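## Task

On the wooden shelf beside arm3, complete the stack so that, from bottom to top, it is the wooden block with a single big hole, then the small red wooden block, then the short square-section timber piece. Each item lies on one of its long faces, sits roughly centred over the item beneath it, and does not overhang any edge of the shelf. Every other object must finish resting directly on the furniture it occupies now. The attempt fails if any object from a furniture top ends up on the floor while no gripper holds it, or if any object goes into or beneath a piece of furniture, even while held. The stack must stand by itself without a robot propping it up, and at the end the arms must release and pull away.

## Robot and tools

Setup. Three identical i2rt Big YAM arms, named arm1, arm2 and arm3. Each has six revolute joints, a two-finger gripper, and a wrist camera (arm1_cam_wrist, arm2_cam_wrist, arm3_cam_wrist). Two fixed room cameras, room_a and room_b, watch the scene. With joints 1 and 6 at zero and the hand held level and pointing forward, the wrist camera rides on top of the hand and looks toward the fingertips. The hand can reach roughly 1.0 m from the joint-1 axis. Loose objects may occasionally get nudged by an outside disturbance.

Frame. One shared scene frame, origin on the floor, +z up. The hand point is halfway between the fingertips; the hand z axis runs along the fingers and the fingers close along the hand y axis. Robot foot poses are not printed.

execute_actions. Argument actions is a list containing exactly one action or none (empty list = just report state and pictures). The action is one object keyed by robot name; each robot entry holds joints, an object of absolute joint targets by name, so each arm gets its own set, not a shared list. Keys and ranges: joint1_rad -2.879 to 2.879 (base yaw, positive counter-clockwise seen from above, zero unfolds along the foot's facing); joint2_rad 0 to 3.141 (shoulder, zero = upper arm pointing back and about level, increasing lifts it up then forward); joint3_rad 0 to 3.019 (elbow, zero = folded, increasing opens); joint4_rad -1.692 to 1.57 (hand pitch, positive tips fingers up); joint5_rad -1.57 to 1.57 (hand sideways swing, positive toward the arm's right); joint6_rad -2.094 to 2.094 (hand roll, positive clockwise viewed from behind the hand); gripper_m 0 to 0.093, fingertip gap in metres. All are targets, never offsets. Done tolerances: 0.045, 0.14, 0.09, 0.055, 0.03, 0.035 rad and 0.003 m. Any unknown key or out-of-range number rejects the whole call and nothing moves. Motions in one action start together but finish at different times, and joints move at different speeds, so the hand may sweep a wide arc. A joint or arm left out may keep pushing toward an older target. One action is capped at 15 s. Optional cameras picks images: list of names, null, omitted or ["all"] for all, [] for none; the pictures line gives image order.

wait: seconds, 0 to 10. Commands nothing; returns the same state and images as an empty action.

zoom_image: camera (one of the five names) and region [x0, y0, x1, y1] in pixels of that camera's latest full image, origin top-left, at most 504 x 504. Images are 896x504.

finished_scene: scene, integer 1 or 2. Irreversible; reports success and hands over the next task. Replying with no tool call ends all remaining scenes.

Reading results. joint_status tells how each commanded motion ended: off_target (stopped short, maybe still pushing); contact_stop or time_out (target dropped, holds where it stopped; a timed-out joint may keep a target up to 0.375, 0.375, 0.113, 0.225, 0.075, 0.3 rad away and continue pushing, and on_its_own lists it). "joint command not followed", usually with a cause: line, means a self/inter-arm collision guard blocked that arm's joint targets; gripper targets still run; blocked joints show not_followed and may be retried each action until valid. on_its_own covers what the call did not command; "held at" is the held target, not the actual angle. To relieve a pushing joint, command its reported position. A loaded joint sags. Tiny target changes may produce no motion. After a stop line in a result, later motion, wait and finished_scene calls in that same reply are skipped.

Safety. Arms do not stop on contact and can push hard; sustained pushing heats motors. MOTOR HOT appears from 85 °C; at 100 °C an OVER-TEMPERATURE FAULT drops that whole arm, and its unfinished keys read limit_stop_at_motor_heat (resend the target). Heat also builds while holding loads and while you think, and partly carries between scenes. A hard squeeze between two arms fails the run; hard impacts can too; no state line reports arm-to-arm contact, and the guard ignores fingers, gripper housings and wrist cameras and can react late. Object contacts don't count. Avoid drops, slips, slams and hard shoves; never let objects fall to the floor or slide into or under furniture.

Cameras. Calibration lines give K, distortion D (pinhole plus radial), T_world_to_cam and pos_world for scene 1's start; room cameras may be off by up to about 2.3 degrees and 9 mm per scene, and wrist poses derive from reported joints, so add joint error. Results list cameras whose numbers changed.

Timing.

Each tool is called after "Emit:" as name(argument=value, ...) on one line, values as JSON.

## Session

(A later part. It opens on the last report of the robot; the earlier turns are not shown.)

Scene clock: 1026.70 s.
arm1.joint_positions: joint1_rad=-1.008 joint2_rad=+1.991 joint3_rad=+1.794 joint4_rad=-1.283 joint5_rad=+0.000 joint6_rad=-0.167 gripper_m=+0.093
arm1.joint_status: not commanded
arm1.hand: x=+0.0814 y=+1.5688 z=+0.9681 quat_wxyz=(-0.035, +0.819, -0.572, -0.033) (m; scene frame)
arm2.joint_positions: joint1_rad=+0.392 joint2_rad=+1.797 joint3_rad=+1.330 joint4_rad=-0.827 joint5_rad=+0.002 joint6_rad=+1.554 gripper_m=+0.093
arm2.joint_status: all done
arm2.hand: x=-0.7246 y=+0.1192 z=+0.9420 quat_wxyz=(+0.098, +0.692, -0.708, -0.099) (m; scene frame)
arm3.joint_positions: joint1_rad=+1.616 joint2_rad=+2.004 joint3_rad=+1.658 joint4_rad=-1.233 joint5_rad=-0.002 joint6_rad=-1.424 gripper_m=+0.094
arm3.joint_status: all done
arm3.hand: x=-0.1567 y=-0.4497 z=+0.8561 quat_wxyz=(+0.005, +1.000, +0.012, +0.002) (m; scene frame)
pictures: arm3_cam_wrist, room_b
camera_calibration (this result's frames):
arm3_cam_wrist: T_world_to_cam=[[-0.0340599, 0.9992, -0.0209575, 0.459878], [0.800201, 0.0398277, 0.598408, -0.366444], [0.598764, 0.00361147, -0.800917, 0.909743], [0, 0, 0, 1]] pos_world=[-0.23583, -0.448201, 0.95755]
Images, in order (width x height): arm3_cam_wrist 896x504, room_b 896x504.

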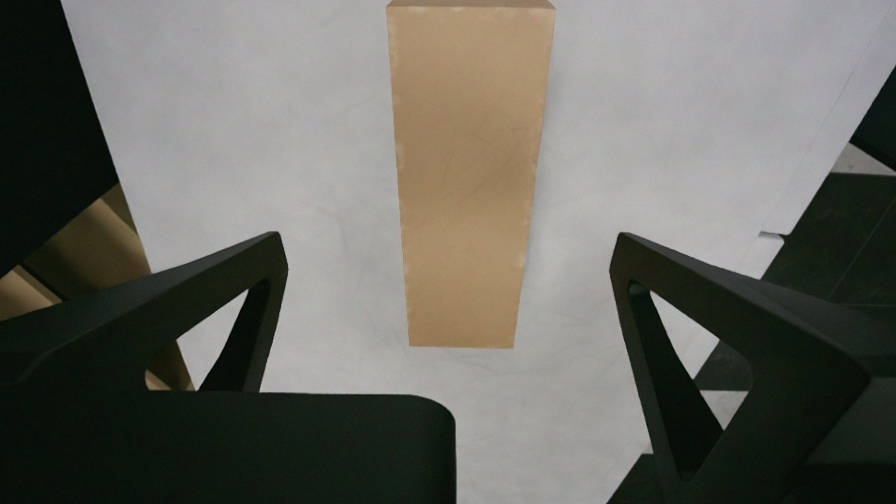

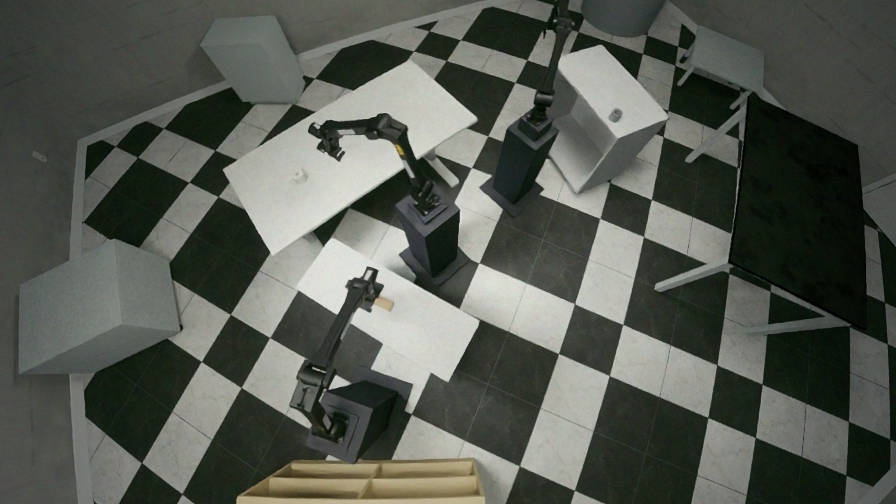

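Emit:
execute_actions(actions=[{"arm3":{"joints":{"joint1_rad":1.594,"joint2_rad":2.066,"joint3_rad":1.62,"joint4_rad":-1.088}}}], cameras=["arm3_cam_wrist"])

Scene clock: 1054.47 s.
arm1.joint_positions: joint1_rad=-1.008 joint2_rad=+1.991 joint3_rad=+1.794 joint4_rad=-1.283 joint5_rad=+0.000 joint6_rad=-0.167 gripper_m=+0.093
arm1.joint_status: not commanded
arm1.hand: x=+0.0814 y=+1.5688 z=+0.9681 quat_wxyz=(-0.035, +0.819, -0.572, -0.033) (m; scene frame)
arm2.joint_positions: joint1_rad=+0.392 joint2_rad=+1.797 joint3_rad=+1.330 joint4_rad=-0.827 joint5_rad=+0.002 joint6_rad=+1.554 gripper_m=+0.093
arm2.joint_status: not commanded
arm2.hand: x=-0.7246 y=+0.1192 z=+0.9420 quat_wxyz=(+0.098, +0.692, -0.708, -0.099) (m; scene frame)
arm3.joint_positions: joint1_rad=+1.604 joint2_rad=+2.086 joint3_rad=+1.608 joint4_rad=-1.102 joint5_rad=-0.002 joint6_rad=-1.424 gripper_m=+0.094
arm3.joint_status: all done
arm3.hand: x=-0.1499 y=-0.4443 z=+0.7910 quat_wxyz=(+0.005, +1.000, +0.006, +0.002) (m; scene frame)
pictures: arm3_cam_wrist
camera_calibration (this result's frames):
arm3_cam_wrist: T_world_to_cam=[[-0.0218472, 0.99951, -0.0224056, 0.456515], [0.800471, 0.0309146, 0.598574, -0.337258], [0.598973, -0.00485787, -0.800754, 0.849605], [0, 0, 0, 1]] pos_world=[-0.228952, -0.441738, 0.892427]
Images, in order (width x height): arm3_cam_wrist 896x504.

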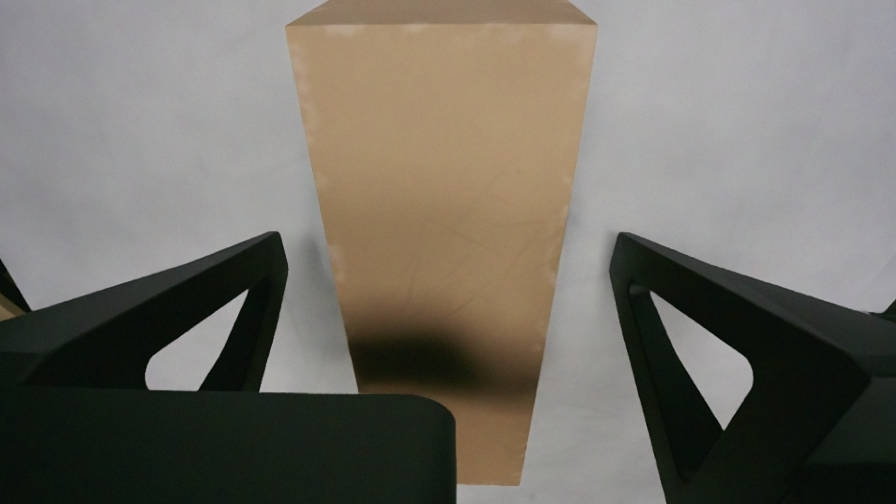

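Emit:
execute_actions(actions=[{"arm3":{"joints":{"gripper_m":0.036}}}], cameras=["arm3_cam_wrist"])

Emit:
execute_actions(actions=[{"arm3":{"joints":{"joint2_rad":1.8}}}], cameras=["arm3_cam_wrist","room_b"])

Scene clock: 1063.40 s.
arm1.joint_positions: joint1_rad=-1.008 joint2_rad=+1.991 joint3_rad=+1.794 joint4_rad=-1.283 joint5_rad=+0.000 joint6_rad=-0.167 gripper_m=+0.093
arm1.joint_status: not commanded
arm1.hand: x=+0.0814 y=+1.5688 z=+0.9681 quat_wxyz=(-0.035, +0.819, -0.572, -0.033) (m; scene frame)
arm2.joint_positions: joint1_rad=+0.392 joint2_rad=+1.797 joint3_rad=+1.330 joint4_rad=-0.827 joint5_rad=+0.002 joint6_rad=+1.554 gripper_m=+0.093
arm2.joint_status: not commanded
arm2.hand: x=-0.7246 y=+0.1192 z=+0.9420 quat_wxyz=(+0.098, +0.692, -0.708, -0.099) (m; scene frame)
arm3.joint_positions: joint1_rad=+1.604 joint2_rad=+2.086 joint3_rad=+1.608 joint4_rad=-1.102 joint5_rad=-0.002 joint6_rad=-1.424 gripper_m=+0.045
arm3.joint_status: gripper_m off_target (ended at +0.045, target +0.036)
arm3.hand: x=-0.1499 y=-0.4443 z=+0.7910 quat_wxyz=(+0.005, +1.000, +0.006, +0.002) (m; scene frame)
pictures: arm3_cam_wrist
camera_calibration (this result's frames):
arm3_cam_wrist: T_world_to_cam=[[-0.0222286, 0.999502, -0.0224074, 0.456455], [0.800462, 0.0312211, 0.59857, -0.33712], [0.598972, -0.0046309, -0.800757, 0.849707], [0, 0, 0, 1]] pos_world=[-0.228952, -0.441768, 0.892427]
Images, in order (width x height): arm3_cam_wrist 896x504.

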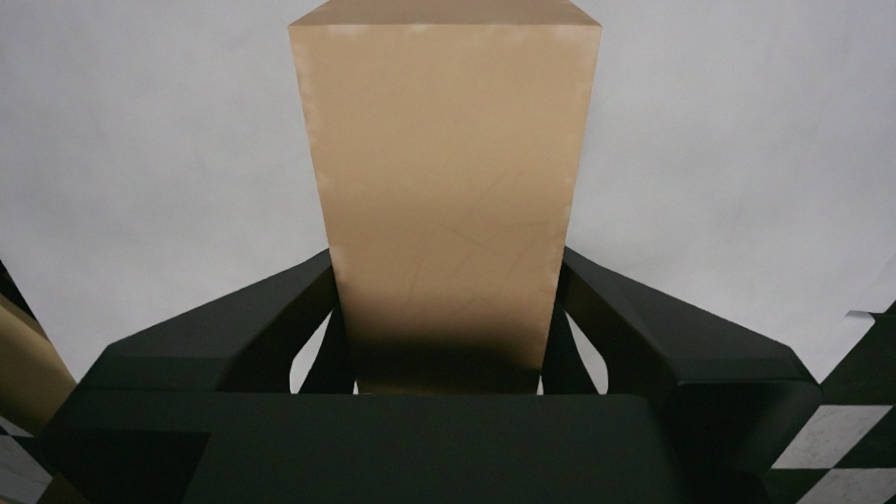

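Scene clock: 1064.77 s.
arm1.joint_positions: joint1_rad=-1.008 joint2_rad=+1.991 joint3_rad=+1.794 joint4_rad=-1.283 joint5_rad=+0.000 joint6_rad=-0.167 gripper_m=+0.093
arm1.joint_status: not commanded
arm1.hand: x=+0.0814 y=+1.5688 z=+0.9681 quat_wxyz=(-0.035, +0.819, -0.572, -0.033) (m; scene frame)
arm2.joint_positions: joint1_rad=+0.392 joint2_rad=+1.797 joint3_rad=+1.330 joint4_rad=-0.827 joint5_rad=+0.002 joint6_rad=+1.554 gripper_m=+0.093
arm2.joint_status: not commanded
arm2.hand: x=-0.7246 y=+0.1192 z=+0.9420 quat_wxyz=(+0.098, +0.692, -0.708, -0.099) (m; scene frame)
arm3.joint_positions: joint1_rad=+1.604 joint2_rad=+1.820 joint3_rad=+1.593 joint4_rad=-1.101 joint5_rad=-0.002 joint6_rad=-1.424 gripper_m=+0.045
arm3.joint_status: all done
arm3.hand: x=-0.1519 y=-0.4363 z=+0.9420 quat_wxyz=(-0.119, +0.993, +0.007, -0.017) (m; scene frame)
pictures: arm3_cam_wrist, room_b
camera_calibration (this result's frames):
arm3_cam_wrist: T_world_to_cam=[[-0.0193786, 0.974158, 0.225033, 0.208067], [0.823719, -0.112011, 0.555824, -0.444829], [0.566667, 0.196135, -0.800262, 1.05412], [0, 0, 0, 1]] pos_world=[-0.226889, -0.459267, 1.044]
Images, in order (width x height): arm3_cam_wrist 896x504, room_b 896x504.

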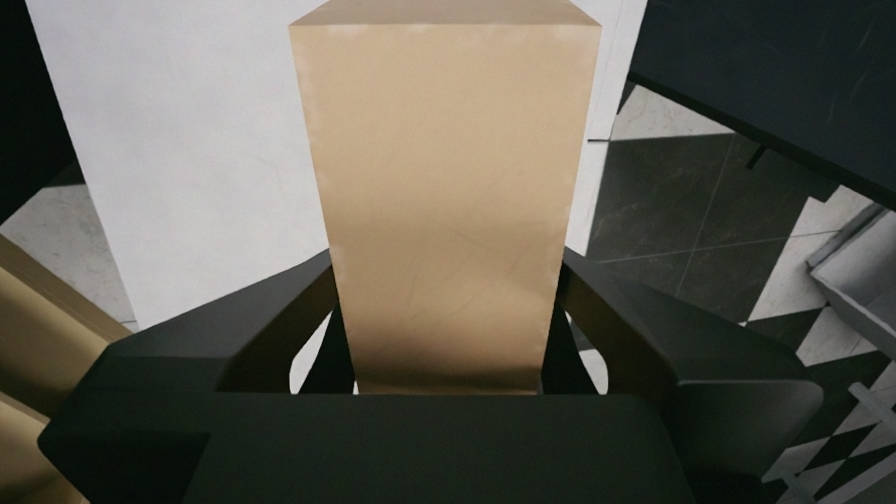

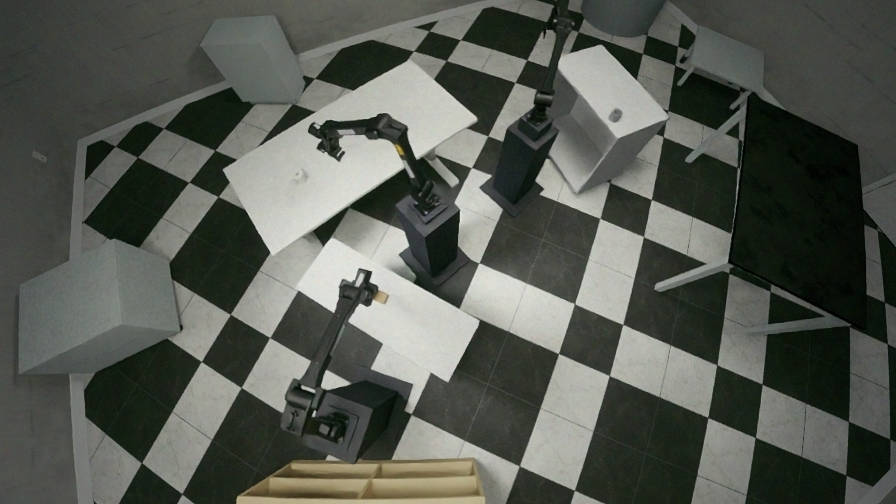

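Emit:
execute_actions(actions=[{"arm3":{"joints":{"joint1_rad":-0.84,"joint2_rad":1.85,"joint3_rad":1.55,"joint4_rad":-1.235,"joint6_rad":-1.62}}}], cameras=["arm3_cam_wrist","room_a","room_b"])

Scene clock: 1096.23 s.
arm1.joint_positions: joint1_rad=-1.008 joint2_rad=+1.991 joint3_rad=+1.794 joint4_rad=-1.283 joint5_rad=+0.000 joint6_rad=-0.167 gripper_m=+0.093
arm1.joint_status: not commanded
arm1.hand: x=+0.0814 y=+1.5688 z=+0.9681 quat_wxyz=(-0.035, +0.819, -0.572, -0.033) (m; scene frame)
arm2.joint_positions: joint1_rad=+0.392 joint2_rad=+1.797 joint3_rad=+1.330 joint4_rad=-0.827 joint5_rad=+0.002 joint6_rad=+1.554 gripper_m=+0.093
arm2.joint_status: not commanded
arm2.hand: x=-0.7246 y=+0.1192 z=+0.9420 quat_wxyz=(+0.098, +0.692, -0.708, -0.099) (m; scene frame)
arm3.joint_positions: joint1_rad=-0.851 joint2_rad=+1.879 joint3_rad=+1.536 joint4_rad=-1.222 joint5_rad=+0.001 joint6_rad=-1.608 gripper_m=+0.045
arm3.joint_status: all done
arm3.hand: x=+0.3664 y=-1.4140 z=+0.8865 quat_wxyz=(-0.003, +0.428, -0.904, +0.005) (m; scene frame)
pictures: arm3_cam_wrist, room_a, room_b
camera_calibration (this result's frames):
arm3_cam_wrist: T_world_to_cam=[[0.779199, -0.626776, -0.000777936, -1.17312], [-0.503602, -0.62681, 0.594554, -1.22637], [-0.37314, -0.462884, -0.804055, 0.323653], [0, 0, 0, 1]] pos_world=[0.417264, -1.35417, 0.988463]
Images, in order (width x height): arm3_cam_wrist 896x504, room_a 896x504, room_b 896x504.

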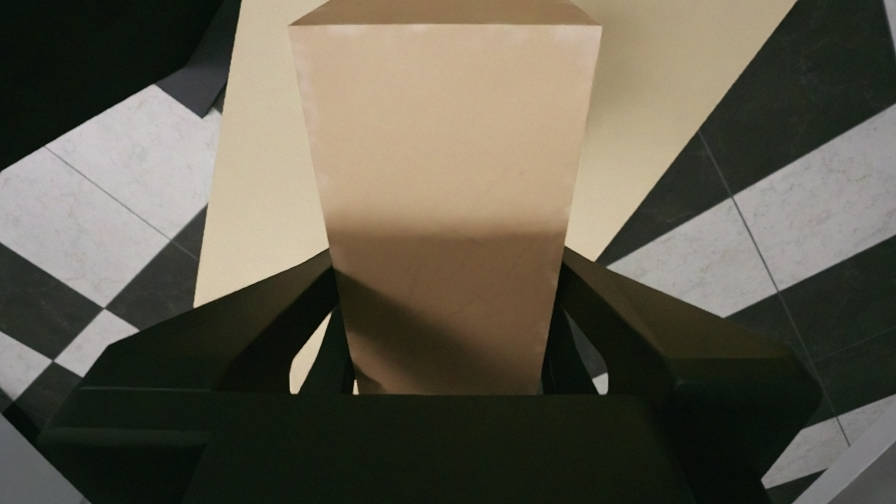

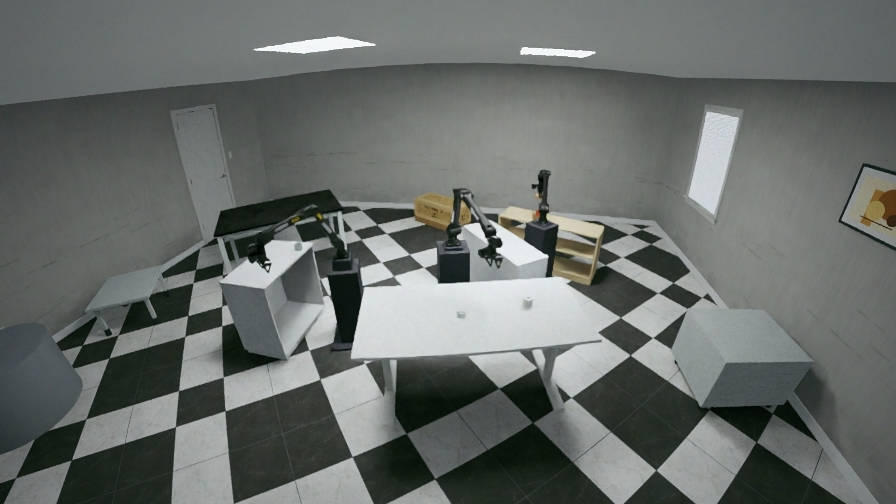

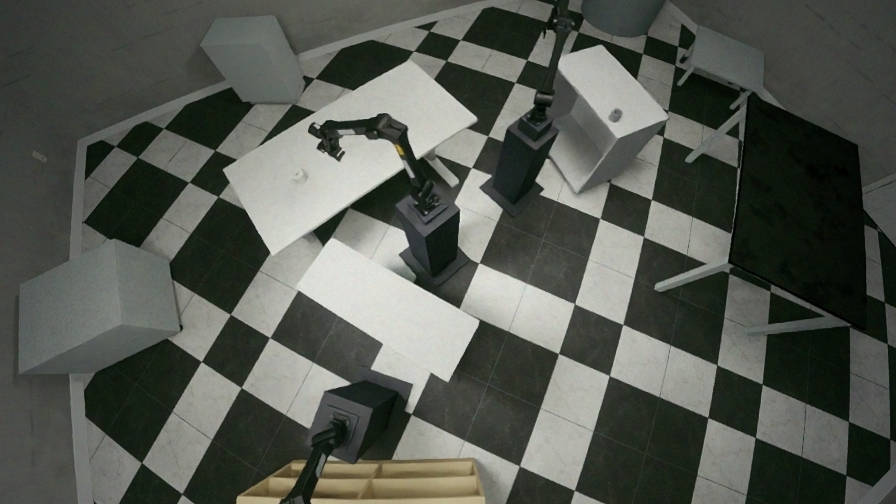

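Emit:
execute_actions(actions=[{"arm3":{"joints":{"joint1_rad":-0.826,"joint4_rad":-1.6}}}], cameras=["arm3_cam_wrist"])

Scene clock: 1170.93 s.
arm1.joint_positions: joint1_rad=-1.008 joint2_rad=+1.991 joint3_rad=+1.794 joint4_rad=-1.283 joint5_rad=+0.000 joint6_rad=-0.167 gripper_m=+0.093
arm1.joint_status: not commanded
arm1.hand: x=+0.0814 y=+1.5688 z=+0.9681 quat_wxyz=(-0.035, +0.819, -0.572, -0.033) (m; scene frame)
arm2.joint_positions: joint1_rad=+0.392 joint2_rad=+1.797 joint3_rad=+1.330 joint4_rad=-0.827 joint5_rad=+0.002 joint6_rad=+1.554 gripper_m=+0.093
arm2.joint_status: not commanded
arm2.hand: x=-0.7246 y=+0.1192 z=+0.9420 quat_wxyz=(+0.098, +0.692, -0.708, -0.099) (m; scene frame)
arm3.joint_positions: joint1_rad=-0.835 joint2_rad=+1.879 joint3_rad=+1.536 joint4_rad=-1.582 joint5_rad=+0.001 joint6_rad=-1.608 gripper_m=+0.045
arm3.joint_status: all done
arm3.hand: x=+0.3064 y=-1.3510 z=+0.9014 quat_wxyz=(+0.069, +0.429, -0.887, -0.159) (m; scene frame)
pictures: arm3_cam_wrist
camera_calibration (this result's frames):
arm3_cam_wrist: T_world_to_cam=[[0.740971, -0.57191, -0.351967, -0.684491], [-0.335995, -0.769535, 0.543068, -1.42374], [-0.581437, -0.284138, -0.762362, 0.610091], [0, 0, 0, 1]] pos_world=[0.383549, -1.31373, 0.997377]
Images, in order (width x height): arm3_cam_wrist 896x504.

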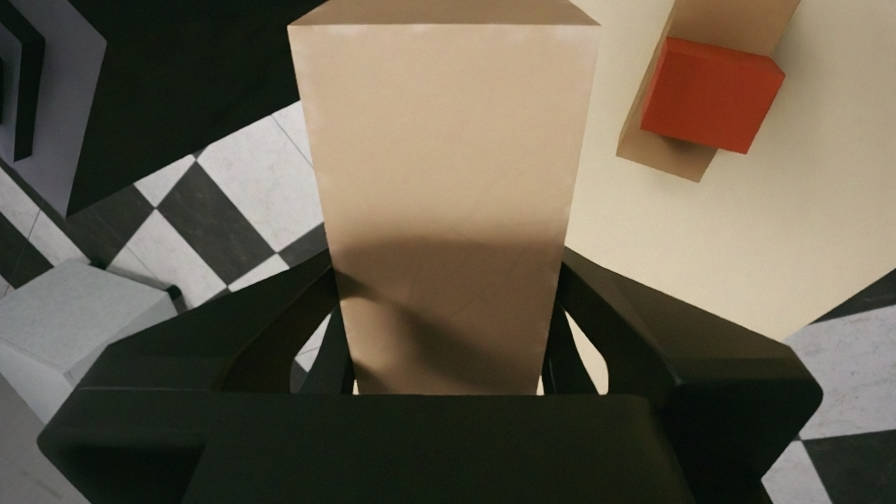

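Emit:
zoom_image(camera="arm3_cam_wrist", region=[590, 0, 840, 200])

Region (590, 0, 840, 200) of arm3_cam_wrist's 896x504 image, scaled by 2.016, with more detail than that image has; it fills the top 403 rows of this view, and the rest is white.

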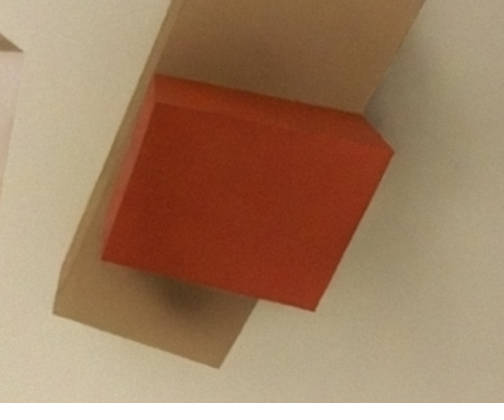

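Emit:
execute_actions(actions=[{"arm3":{"joints":{"joint2_rad":1.998,"joint3_rad":1.422,"joint4_rad":-0.952,"joint6_rad":-1.505}}}], cameras=["arm3_cam_wrist","room_a"])

Scene clock: 1247.17 s.
arm1.joint_positions: joint1_rad=-1.008 joint2_rad=+1.991 joint3_rad=+1.794 joint4_rad=-1.283 joint5_rad=+0.000 joint6_rad=-0.167 gripper_m=+0.093
arm1.joint_status: not commanded
arm1.hand: x=+0.0814 y=+1.5688 z=+0.9681 quat_wxyz=(-0.035, +0.819, -0.572, -0.033) (m; scene frame)
arm2.joint_positions: joint1_rad=+0.392 joint2_rad=+1.797 joint3_rad=+1.330 joint4_rad=-0.827 joint5_rad=+0.002 joint6_rad=+1.554 gripper_m=+0.093
arm2.joint_status: not commanded
arm2.hand: x=-0.7246 y=+0.1192 z=+0.9420 quat_wxyz=(+0.098, +0.692, -0.708, -0.099) (m; scene frame)
arm3.joint_positions: joint1_rad=-0.835 joint2_rad=+2.029 joint3_rad=+1.397 joint4_rad=-0.966 joint5_rad=+0.001 joint6_rad=-1.517 gripper_m=+0.045
arm3.joint_status: all done
arm3.hand: x=+0.3647 y=-1.4006 z=+0.7586 quat_wxyz=(+0.004, +0.393, -0.919, -0.010) (m; scene frame)
pictures: arm3_cam_wrist, room_a
camera_calibration (this result's frames):
arm3_cam_wrist: T_world_to_cam=[[0.729045, -0.683641, -0.0335948, -1.19999], [-0.535182, -0.599949, 0.594678, -1.09371], [-0.426701, -0.415568, -0.803262, 0.311577], [0, 0, 0, 1]] pos_world=[0.422459, -1.34705, 0.860372]
Images, in order (width x height): arm3_cam_wrist 896x504, room_a 896x504.

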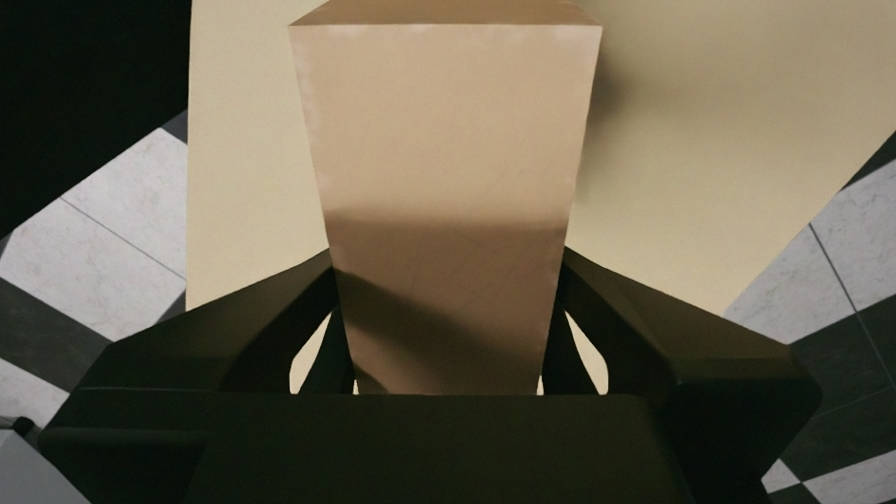

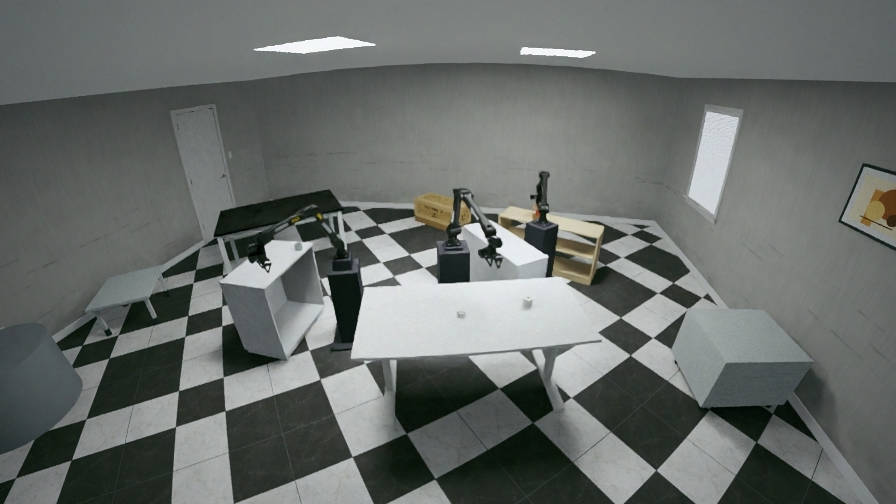

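Emit:
execute_actions(actions=[])

Scene clock: 1279.60 s.
arm1.joint_positions: joint1_rad=-1.008 joint2_rad=+1.991 joint3_rad=+1.794 joint4_rad=-1.283 joint5_rad=+0.000 joint6_rad=-0.167 gripper_m=+0.093
arm1.joint_status: not commanded
arm1.hand: x=+0.0814 y=+1.5688 z=+0.9681 quat_wxyz=(-0.035, +0.819, -0.572, -0.033) (m; scene frame)
arm2.joint_positions: joint1_rad=+0.392 joint2_rad=+1.797 joint3_rad=+1.330 joint4_rad=-0.827 joint5_rad=+0.002 joint6_rad=+1.554 gripper_m=+0.093
arm2.joint_status: not commanded
arm2.hand: x=-0.7246 y=+0.1192 z=+0.9420 quat_wxyz=(+0.098, +0.692, -0.708, -0.099) (m; scene frame)
arm3.joint_positions: joint1_rad=-0.835 joint2_rad=+2.029 joint3_rad=+1.397 joint4_rad=-0.966 joint5_rad=+0.001 joint6_rad=-1.517 gripper_m=+0.045
arm3.joint_status: all done
arm3.hand: x=+0.3647 y=-1.4006 z=+0.7586 quat_wxyz=(+0.004, +0.393, -0.919, -0.010) (m; scene frame)
pictures: arm1_cam_wrist, arm2_cam_wrist, arm3_cam_wrist, room_a, room_b
camera_calibration (this result's frames):
arm1_cam_wrist: T_world_to_cam=[[0.931393, 0.36348, 0.0197487, -0.667646], [0.307278, -0.814148, 0.492691, 0.787116], [0.195161, -0.45282, -0.86998, 1.65637], [0, 0, 0, 1]] pos_world=[0.0567189, 1.63354, 1.06639]
arm2_cam_wrist: T_world_to_cam=[[0.959884, -0.0417392, -0.277273, 0.963258], [0.128652, -0.813071, 0.567771, -0.34172], [-0.249141, -0.580666, -0.775084, 0.744672], [0, 0, 0, 1]] pos_world=[-0.695125, 0.194769, 1.03829]
arm3_cam_wrist: T_world_to_cam=[[0.729045, -0.683641, -0.0335948, -1.19999], [-0.535182, -0.599949, 0.594678, -1.09371], [-0.426701, -0.415568, -0.803262, 0.311577], [0, 0, 0, 1]] pos_world=[0.422459, -1.34705, 0.860372]
Images, in order (width x height): arm1_cam_wrist 896x504, arm2_cam_wrist 896x504, arm3_cam_wrist 896x504, room_a 896x504, room_b 896x504.

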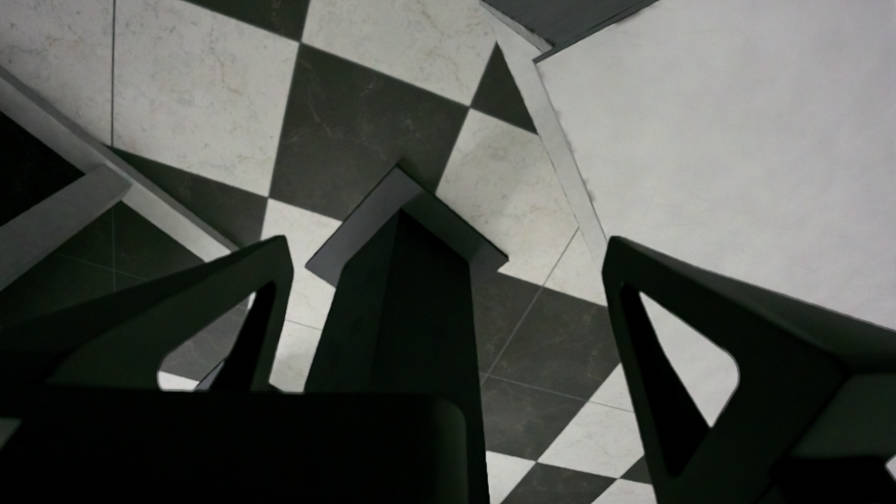

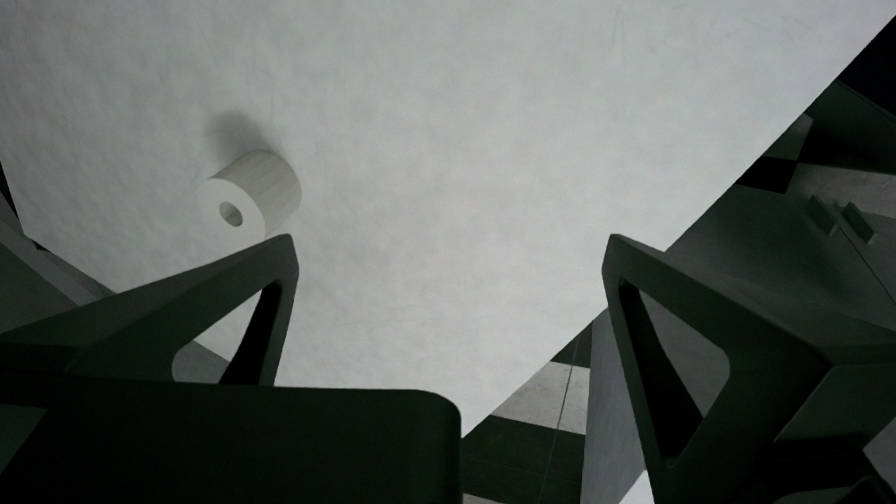

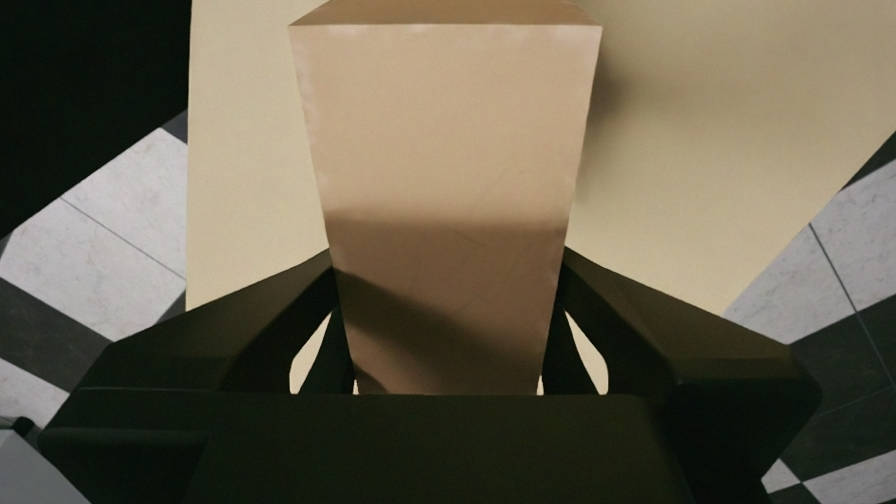

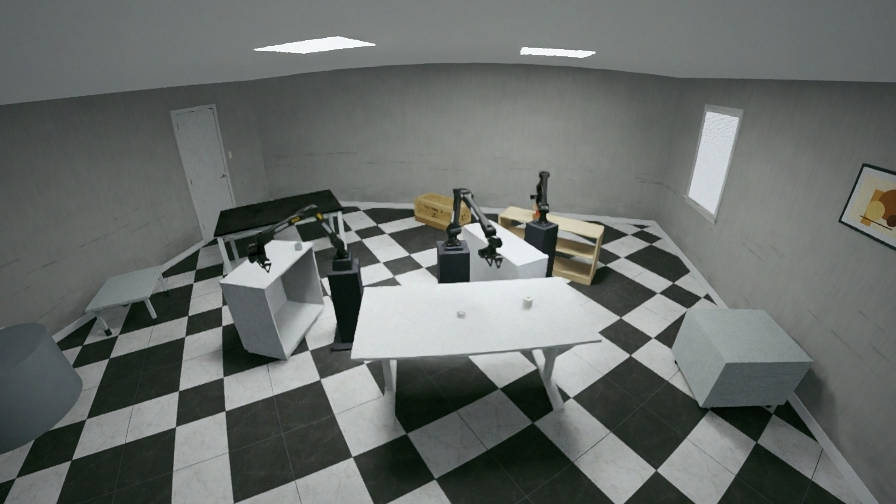

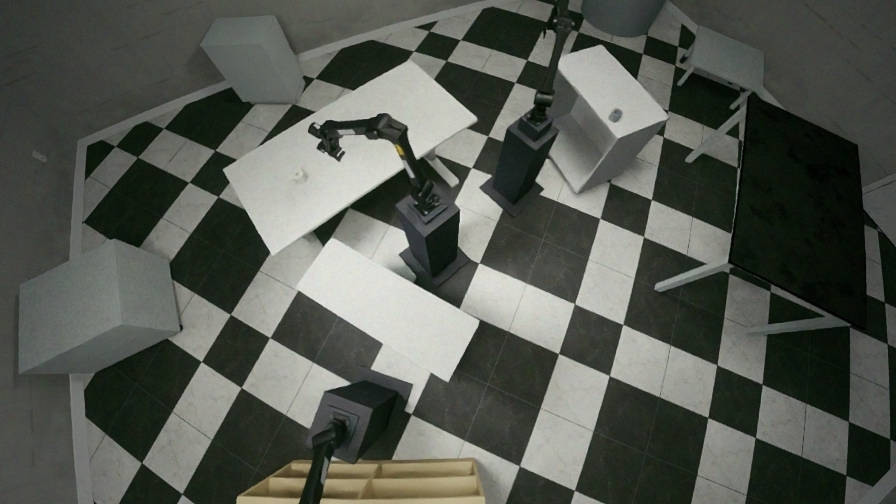

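Emit:
execute_actions(actions=[{"arm3":{"joints":{"joint2_rad":2.05,"joint3_rad":1.44,"joint4_rad":-0.915}}}], cameras=["arm3_cam_wrist"])

Scene clock: 1289.97 s.
arm1.joint_positions: joint1_rad=-1.008 joint2_rad=+1.991 joint3_rad=+1.794 joint4_rad=-1.283 joint5_rad=+0.000 joint6_rad=-0.167 gripper_m=+0.093
arm1.joint_status: not commanded
arm1.hand: x=+0.0814 y=+1.5688 z=+0.9681 quat_wxyz=(-0.035, +0.819, -0.572, -0.033) (m; scene frame)
arm2.joint_positions: joint1_rad=+0.392 joint2_rad=+1.797 joint3_rad=+1.330 joint4_rad=-0.827 joint5_rad=+0.002 joint6_rad=+1.554 gripper_m=+0.093
arm2.joint_status: not commanded
arm2.hand: x=-0.7246 y=+0.1192 z=+0.9420 quat_wxyz=(+0.098, +0.692, -0.708, -0.099) (m; scene frame)
arm3.joint_positions: joint1_rad=-0.835 joint2_rad=+2.061 joint3_rad=+1.397 joint4_rad=-0.929 joint5_rad=+0.001 joint6_rad=-1.517 gripper_m=+0.045
arm3.joint_status: all done
arm3.hand: x=+0.3676 y=-1.4030 z=+0.7413 quat_wxyz=(+0.003, +0.393, -0.919, -0.008) (m; scene frame)
pictures: arm3_cam_wrist
camera_calibration (this result's frames):
arm3_cam_wrist: T_world_to_cam=[[0.729155, -0.683749, -0.028643, -1.20814], [-0.537428, -0.598024, 0.594591, -1.07977], [-0.423681, -0.418155, -0.803518, 0.29339], [0, 0, 0, 1]] pos_world=[0.424922, -1.34911, 0.843163]
Images, in order (width x height): arm3_cam_wrist 896x504.

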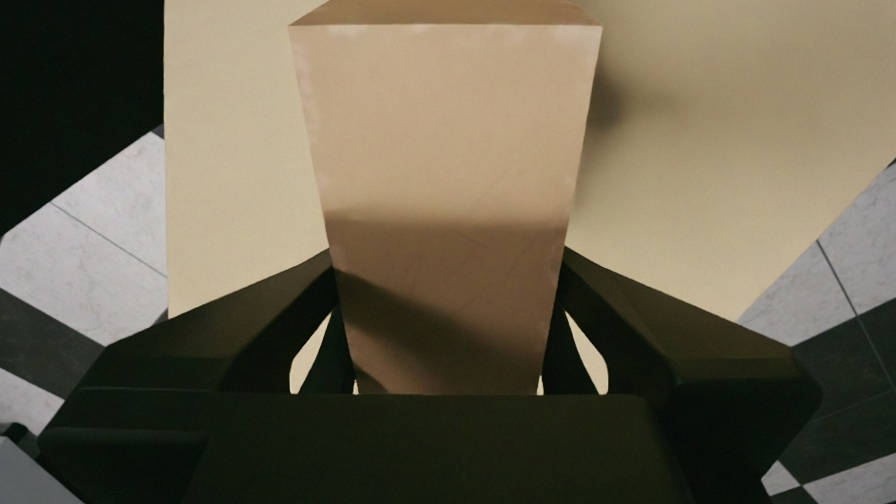

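Emit:
execute_actions(actions=[{"arm3":{"joints":{"joint2_rad":2.082,"joint4_rad":-0.872}}}], cameras=["arm3_cam_wrist"])

Scene clock: 1298.00 s.
arm1.joint_positions: joint1_rad=-1.008 joint2_rad=+1.991 joint3_rad=+1.794 joint4_rad=-1.283 joint5_rad=+0.000 joint6_rad=-0.167 gripper_m=+0.093
arm1.joint_status: not commanded
arm1.hand: x=+0.0814 y=+1.5688 z=+0.9681 quat_wxyz=(-0.035, +0.819, -0.572, -0.033) (m; scene frame)
arm2.joint_positions: joint1_rad=+0.392 joint2_rad=+1.797 joint3_rad=+1.330 joint4_rad=-0.827 joint5_rad=+0.002 joint6_rad=+1.554 gripper_m=+0.093
arm2.joint_status: not commanded
arm2.hand: x=-0.7246 y=+0.1192 z=+0.9420 quat_wxyz=(+0.098, +0.692, -0.708, -0.099) (m; scene frame)
arm3.joint_positions: joint1_rad=-0.835 joint2_rad=+2.078 joint3_rad=+1.399 joint4_rad=-0.889 joint5_rad=+0.001 joint6_rad=-1.516 gripper_m=+0.045
arm3.joint_status: all done
arm3.hand: x=+0.3732 y=-1.4078 z=+0.7325 quat_wxyz=(-0.002, +0.393, -0.920, +0.003) (m; scene frame)
pictures: arm3_cam_wrist
camera_calibration (this result's frames):
arm3_cam_wrist: T_world_to_cam=[[0.7289, -0.684605, -0.00463911, -1.23445], [-0.548756, -0.588286, 0.593958, -1.05596], [-0.409356, -0.43039, -0.804482, 0.264802], [0, 0, 0, 1]] pos_world=[0.428727, -1.35235, 0.834499]
Images, in order (width x height): arm3_cam_wrist 896x504.

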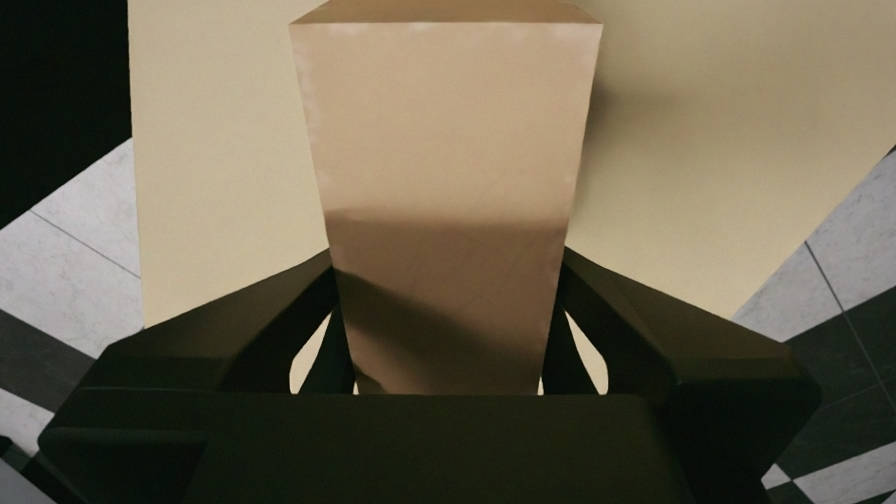

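Emit:
execute_actions(actions=[{"arm3":{"joints":{"joint2_rad":2.105}}}], cameras=["arm3_cam_wrist"])

Scene clock: 1302.70 s.
arm1.joint_positions: joint1_rad=-1.008 joint2_rad=+1.991 joint3_rad=+1.794 joint4_rad=-1.283 joint5_rad=+0.000 joint6_rad=-0.167 gripper_m=+0.093
arm1.joint_status: not commanded
arm1.hand: x=+0.0814 y=+1.5688 z=+0.9681 quat_wxyz=(-0.035, +0.819, -0.572, -0.033) (m; scene frame)
arm2.joint_positions: joint1_rad=+0.392 joint2_rad=+1.797 joint3_rad=+1.330 joint4_rad=-0.827 joint5_rad=+0.002 joint6_rad=+1.554 gripper_m=+0.093
arm2.joint_status: not commanded
arm2.hand: x=-0.7246 y=+0.1192 z=+0.9420 quat_wxyz=(+0.098, +0.692, -0.708, -0.099) (m; scene frame)
arm3.joint_positions: joint1_rad=-0.835 joint2_rad=+2.079 joint3_rad=+1.399 joint4_rad=-0.889 joint5_rad=+0.001 joint6_rad=-1.516 gripper_m=+0.045
arm3.joint_status: all done
arm3.hand: x=+0.3731 y=-1.4077 z=+0.7323 quat_wxyz=(-0.002, +0.393, -0.920, +0.003) (m; scene frame)
pictures: arm3_cam_wrist
camera_calibration (this result's frames):
arm3_cam_wrist: T_world_to_cam=[[0.728899, -0.684603, -0.00502019, -1.2341], [-0.548583, -0.588434, 0.593971, -1.05612], [-0.409588, -0.430191, -0.804471, 0.264993], [0, 0, 0, 1]] pos_world=[0.428703, -1.35233, 0.83429]
Images, in order (width x height): arm3_cam_wrist 896x504.

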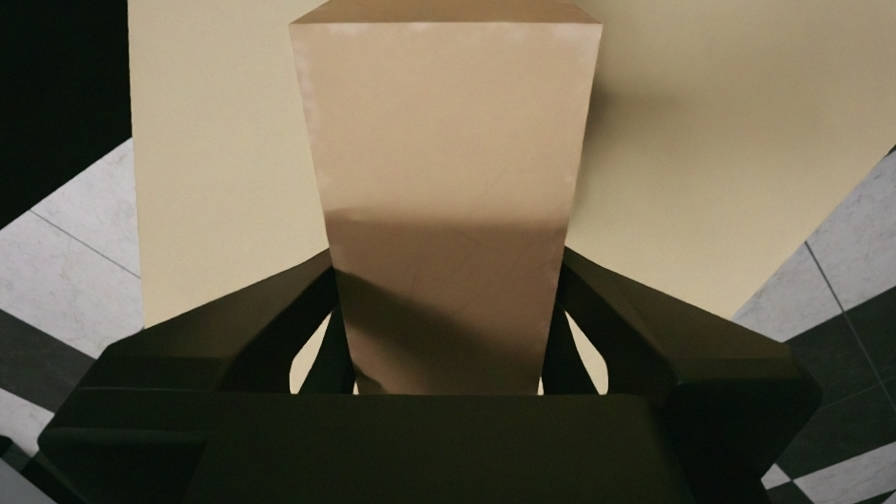

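Emit:
execute_actions(actions=[{"arm3":{"joints":{"joint2_rad":2.122}}}], cameras=["arm3_cam_wrist"])

Scene clock: 1306.50 s.
arm1.joint_positions: joint1_rad=-1.008 joint2_rad=+1.991 joint3_rad=+1.794 joint4_rad=-1.283 joint5_rad=+0.000 joint6_rad=-0.167 gripper_m=+0.093
arm1.joint_status: not commanded
arm1.hand: x=+0.0814 y=+1.5688 z=+0.9681 quat_wxyz=(-0.035, +0.819, -0.572, -0.033) (m; scene frame)
arm2.joint_positions: joint1_rad=+0.392 joint2_rad=+1.797 joint3_rad=+1.330 joint4_rad=-0.827 joint5_rad=+0.002 joint6_rad=+1.554 gripper_m=+0.093
arm2.joint_status: not commanded
arm2.hand: x=-0.7246 y=+0.1192 z=+0.9420 quat_wxyz=(+0.098, +0.692, -0.708, -0.099) (m; scene frame)
arm3.joint_positions: joint1_rad=-0.835 joint2_rad=+2.080 joint3_rad=+1.399 joint4_rad=-0.889 joint5_rad=+0.001 joint6_rad=-1.516 gripper_m=+0.045
arm3.joint_status: all done
arm3.hand: x=+0.3731 y=-1.4077 z=+0.7318 quat_wxyz=(-0.002, +0.393, -0.920, +0.002) (m; scene frame)
pictures: arm3_cam_wrist
camera_calibration (this result's frames):
arm3_cam_wrist: T_world_to_cam=[[0.728897, -0.684599, -0.00578233, -1.23351], [-0.548238, -0.58873, 0.593997, -1.05639], [-0.410054, -0.429792, -0.804447, 0.265303], [0, 0, 0, 1]] pos_world=[0.428742, -1.35236, 0.833779]
Images, in order (width x height): arm3_cam_wrist 896x504.

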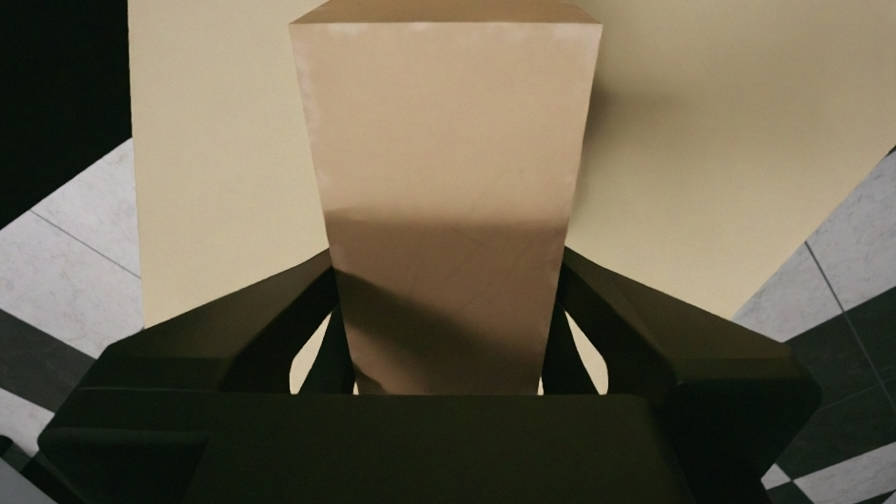

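Emit:
execute_actions(actions=[{"arm3":{"joints":{"joint2_rad":2.078,"gripper_m":0.093}}}], cameras=["arm3_cam_wrist"])

Emit:
execute_actions(actions=[{"arm3":{"joints":{"joint2_rad":1.80,"joint4_rad":-1.05}}}], cameras=["arm3_cam_wrist","room_b"])

Scene clock: 1314.50 s.
arm1.joint_positions: joint1_rad=-1.008 joint2_rad=+1.991 joint3_rad=+1.794 joint4_rad=-1.283 joint5_rad=+0.000 joint6_rad=-0.167 gripper_m=+0.093
arm1.joint_status: not commanded
arm1.hand: x=+0.0814 y=+1.5688 z=+0.9681 quat_wxyz=(-0.035, +0.819, -0.572, -0.033) (m; scene frame)
arm2.joint_positions: joint1_rad=+0.392 joint2_rad=+1.797 joint3_rad=+1.330 joint4_rad=-0.827 joint5_rad=+0.002 joint6_rad=+1.554 gripper_m=+0.093
arm2.joint_status: not commanded
arm2.hand: x=-0.7246 y=+0.1192 z=+0.9420 quat_wxyz=(+0.098, +0.692, -0.708, -0.099) (m; scene frame)
arm3.joint_positions: joint1_rad=-0.835 joint2_rad=+2.084 joint3_rad=+1.399 joint4_rad=-0.887 joint5_rad=+0.001 joint6_rad=-1.515 gripper_m=+0.093
arm3.joint_status: all done
arm3.hand: x=+0.3732 y=-1.4078 z=+0.7298 quat_wxyz=(-0.001, +0.393, -0.920, +0.002) (m; scene frame)
pictures: arm3_cam_wrist
camera_calibration (this result's frames):
arm3_cam_wrist: T_world_to_cam=[[0.728633, -0.684873, -0.0065449, -1.23338], [-0.548118, -0.588817, 0.59402, -1.05541], [-0.410682, -0.429236, -0.804423, 0.264742], [0, 0, 0, 1]] pos_world=[0.428922, -1.35251, 0.831825]
Images, in order (width x height): arm3_cam_wrist 896x504.

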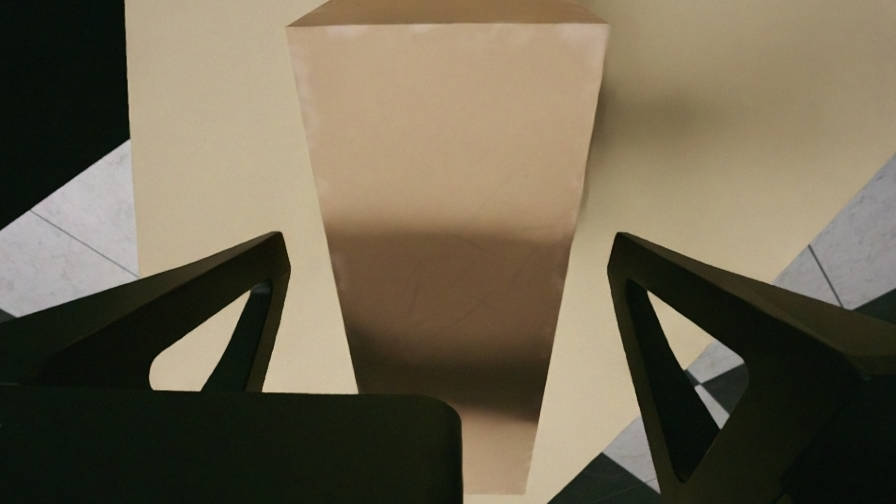

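Scene clock: 1315.83 s.
arm1.joint_positions: joint1_rad=-1.008 joint2_rad=+1.991 joint3_rad=+1.794 joint4_rad=-1.283 joint5_rad=+0.000 joint6_rad=-0.167 gripper_m=+0.093
arm1.joint_status: not commanded
arm1.hand: x=+0.0814 y=+1.5688 z=+0.9681 quat_wxyz=(-0.035, +0.819, -0.572, -0.033) (m; scene frame)
arm2.joint_positions: joint1_rad=+0.392 joint2_rad=+1.797 joint3_rad=+1.330 joint4_rad=-0.827 joint5_rad=+0.002 joint6_rad=+1.554 gripper_m=+0.093
arm2.joint_status: not commanded
arm2.hand: x=-0.7246 y=+0.1192 z=+0.9420 quat_wxyz=(+0.098, +0.692, -0.708, -0.099) (m; scene frame)
arm3.joint_positions: joint1_rad=-0.835 joint2_rad=+1.806 joint3_rad=+1.412 joint4_rad=-1.038 joint5_rad=+0.001 joint6_rad=-1.515 gripper_m=+0.093
arm3.joint_status: all done
arm3.hand: x=+0.3725 y=-1.4077 z=+0.8828 quat_wxyz=(-0.032, +0.391, -0.917, +0.064) (m; scene frame)
pictures: arm3_cam_wrist, room_b
camera_calibration (this result's frames):
arm3_cam_wrist: T_world_to_cam=[[0.72177, -0.679398, 0.132156, -1.34398], [-0.610653, -0.535205, 0.583659, -1.03868], [-0.325807, -0.50197, -0.801172, 0.250727], [0, 0, 0, 1]] pos_world=[0.417465, -1.34315, 0.984724]
Images, in order (width x height): arm3_cam_wrist 896x504, room_b 896x504.

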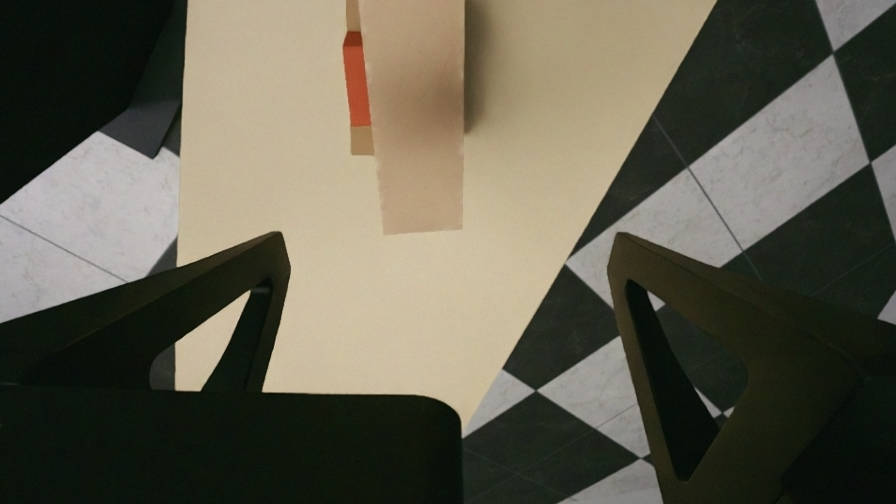

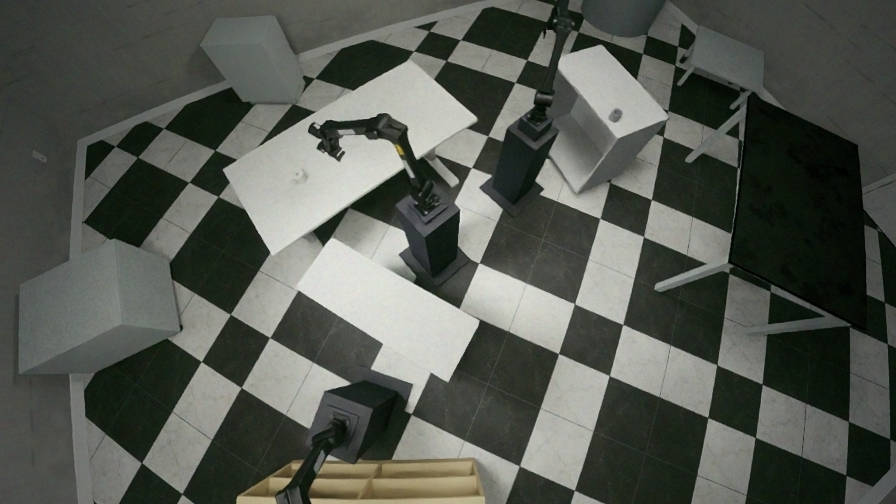

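Emit:
zoom_image(camera="arm3_cam_wrist", region=[300, 0, 540, 250])

Region (300, 0, 540, 250) of arm3_cam_wrist's 896x504 image, scaled by 2.016, with more detail than that image has; it fills the left 484 columns of this view, and the rest is white.

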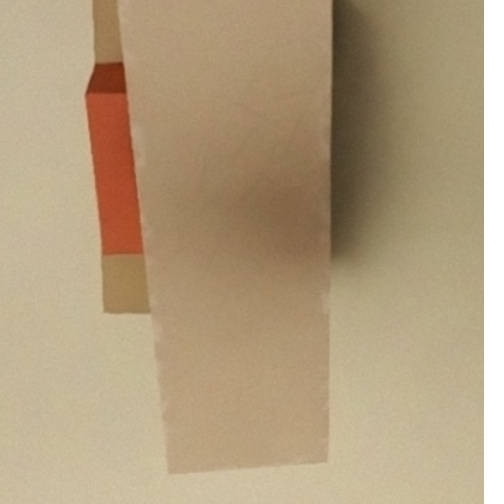

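Emit:
execute_actions(actions=[{"arm3":{"joints":{"joint2_rad":1.885,"joint3_rad":1.60,"joint4_rad":-1.26}}}], cameras=["arm3_cam_wrist"])

Scene clock: 1342.27 s.
arm1.joint_positions: joint1_rad=-1.008 joint2_rad=+1.991 joint3_rad=+1.794 joint4_rad=-1.283 joint5_rad=+0.000 joint6_rad=-0.167 gripper_m=+0.093
arm1.joint_status: not commanded
arm1.hand: x=+0.0814 y=+1.5688 z=+0.9681 quat_wxyz=(-0.035, +0.819, -0.572, -0.033) (m; scene frame)
arm2.joint_positions: joint1_rad=+0.392 joint2_rad=+1.797 joint3_rad=+1.330 joint4_rad=-0.827 joint5_rad=+0.002 joint6_rad=+1.554 gripper_m=+0.093
arm2.joint_status: not commanded
arm2.hand: x=-0.7246 y=+0.1192 z=+0.9420 quat_wxyz=(+0.098, +0.692, -0.708, -0.099) (m; scene frame)
arm3.joint_positions: joint1_rad=-0.835 joint2_rad=+1.899 joint3_rad=+1.543 joint4_rad=-1.247 joint5_rad=+0.001 joint6_rad=-1.515 gripper_m=+0.093
arm3.joint_status: all done
arm3.hand: x=+0.3689 y=-1.4045 z=+0.8782 quat_wxyz=(+0.006, +0.393, -0.920, -0.013) (m; scene frame)
pictures: arm3_cam_wrist
camera_calibration (this result's frames):
arm3_cam_wrist: T_world_to_cam=[[0.728112, -0.68433, -0.039307, -1.19731], [-0.533265, -0.601546, 0.594786, -1.16798], [-0.430675, -0.41211, -0.802923, 0.413792], [0, 0, 0, 1]] pos_world=[0.427139, -1.35142, 0.979879]
Images, in order (width x height): arm3_cam_wrist 896x504.

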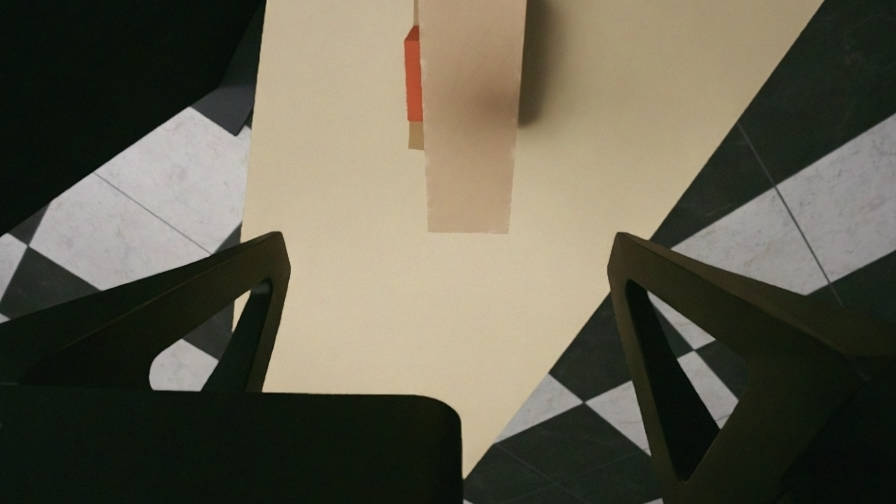

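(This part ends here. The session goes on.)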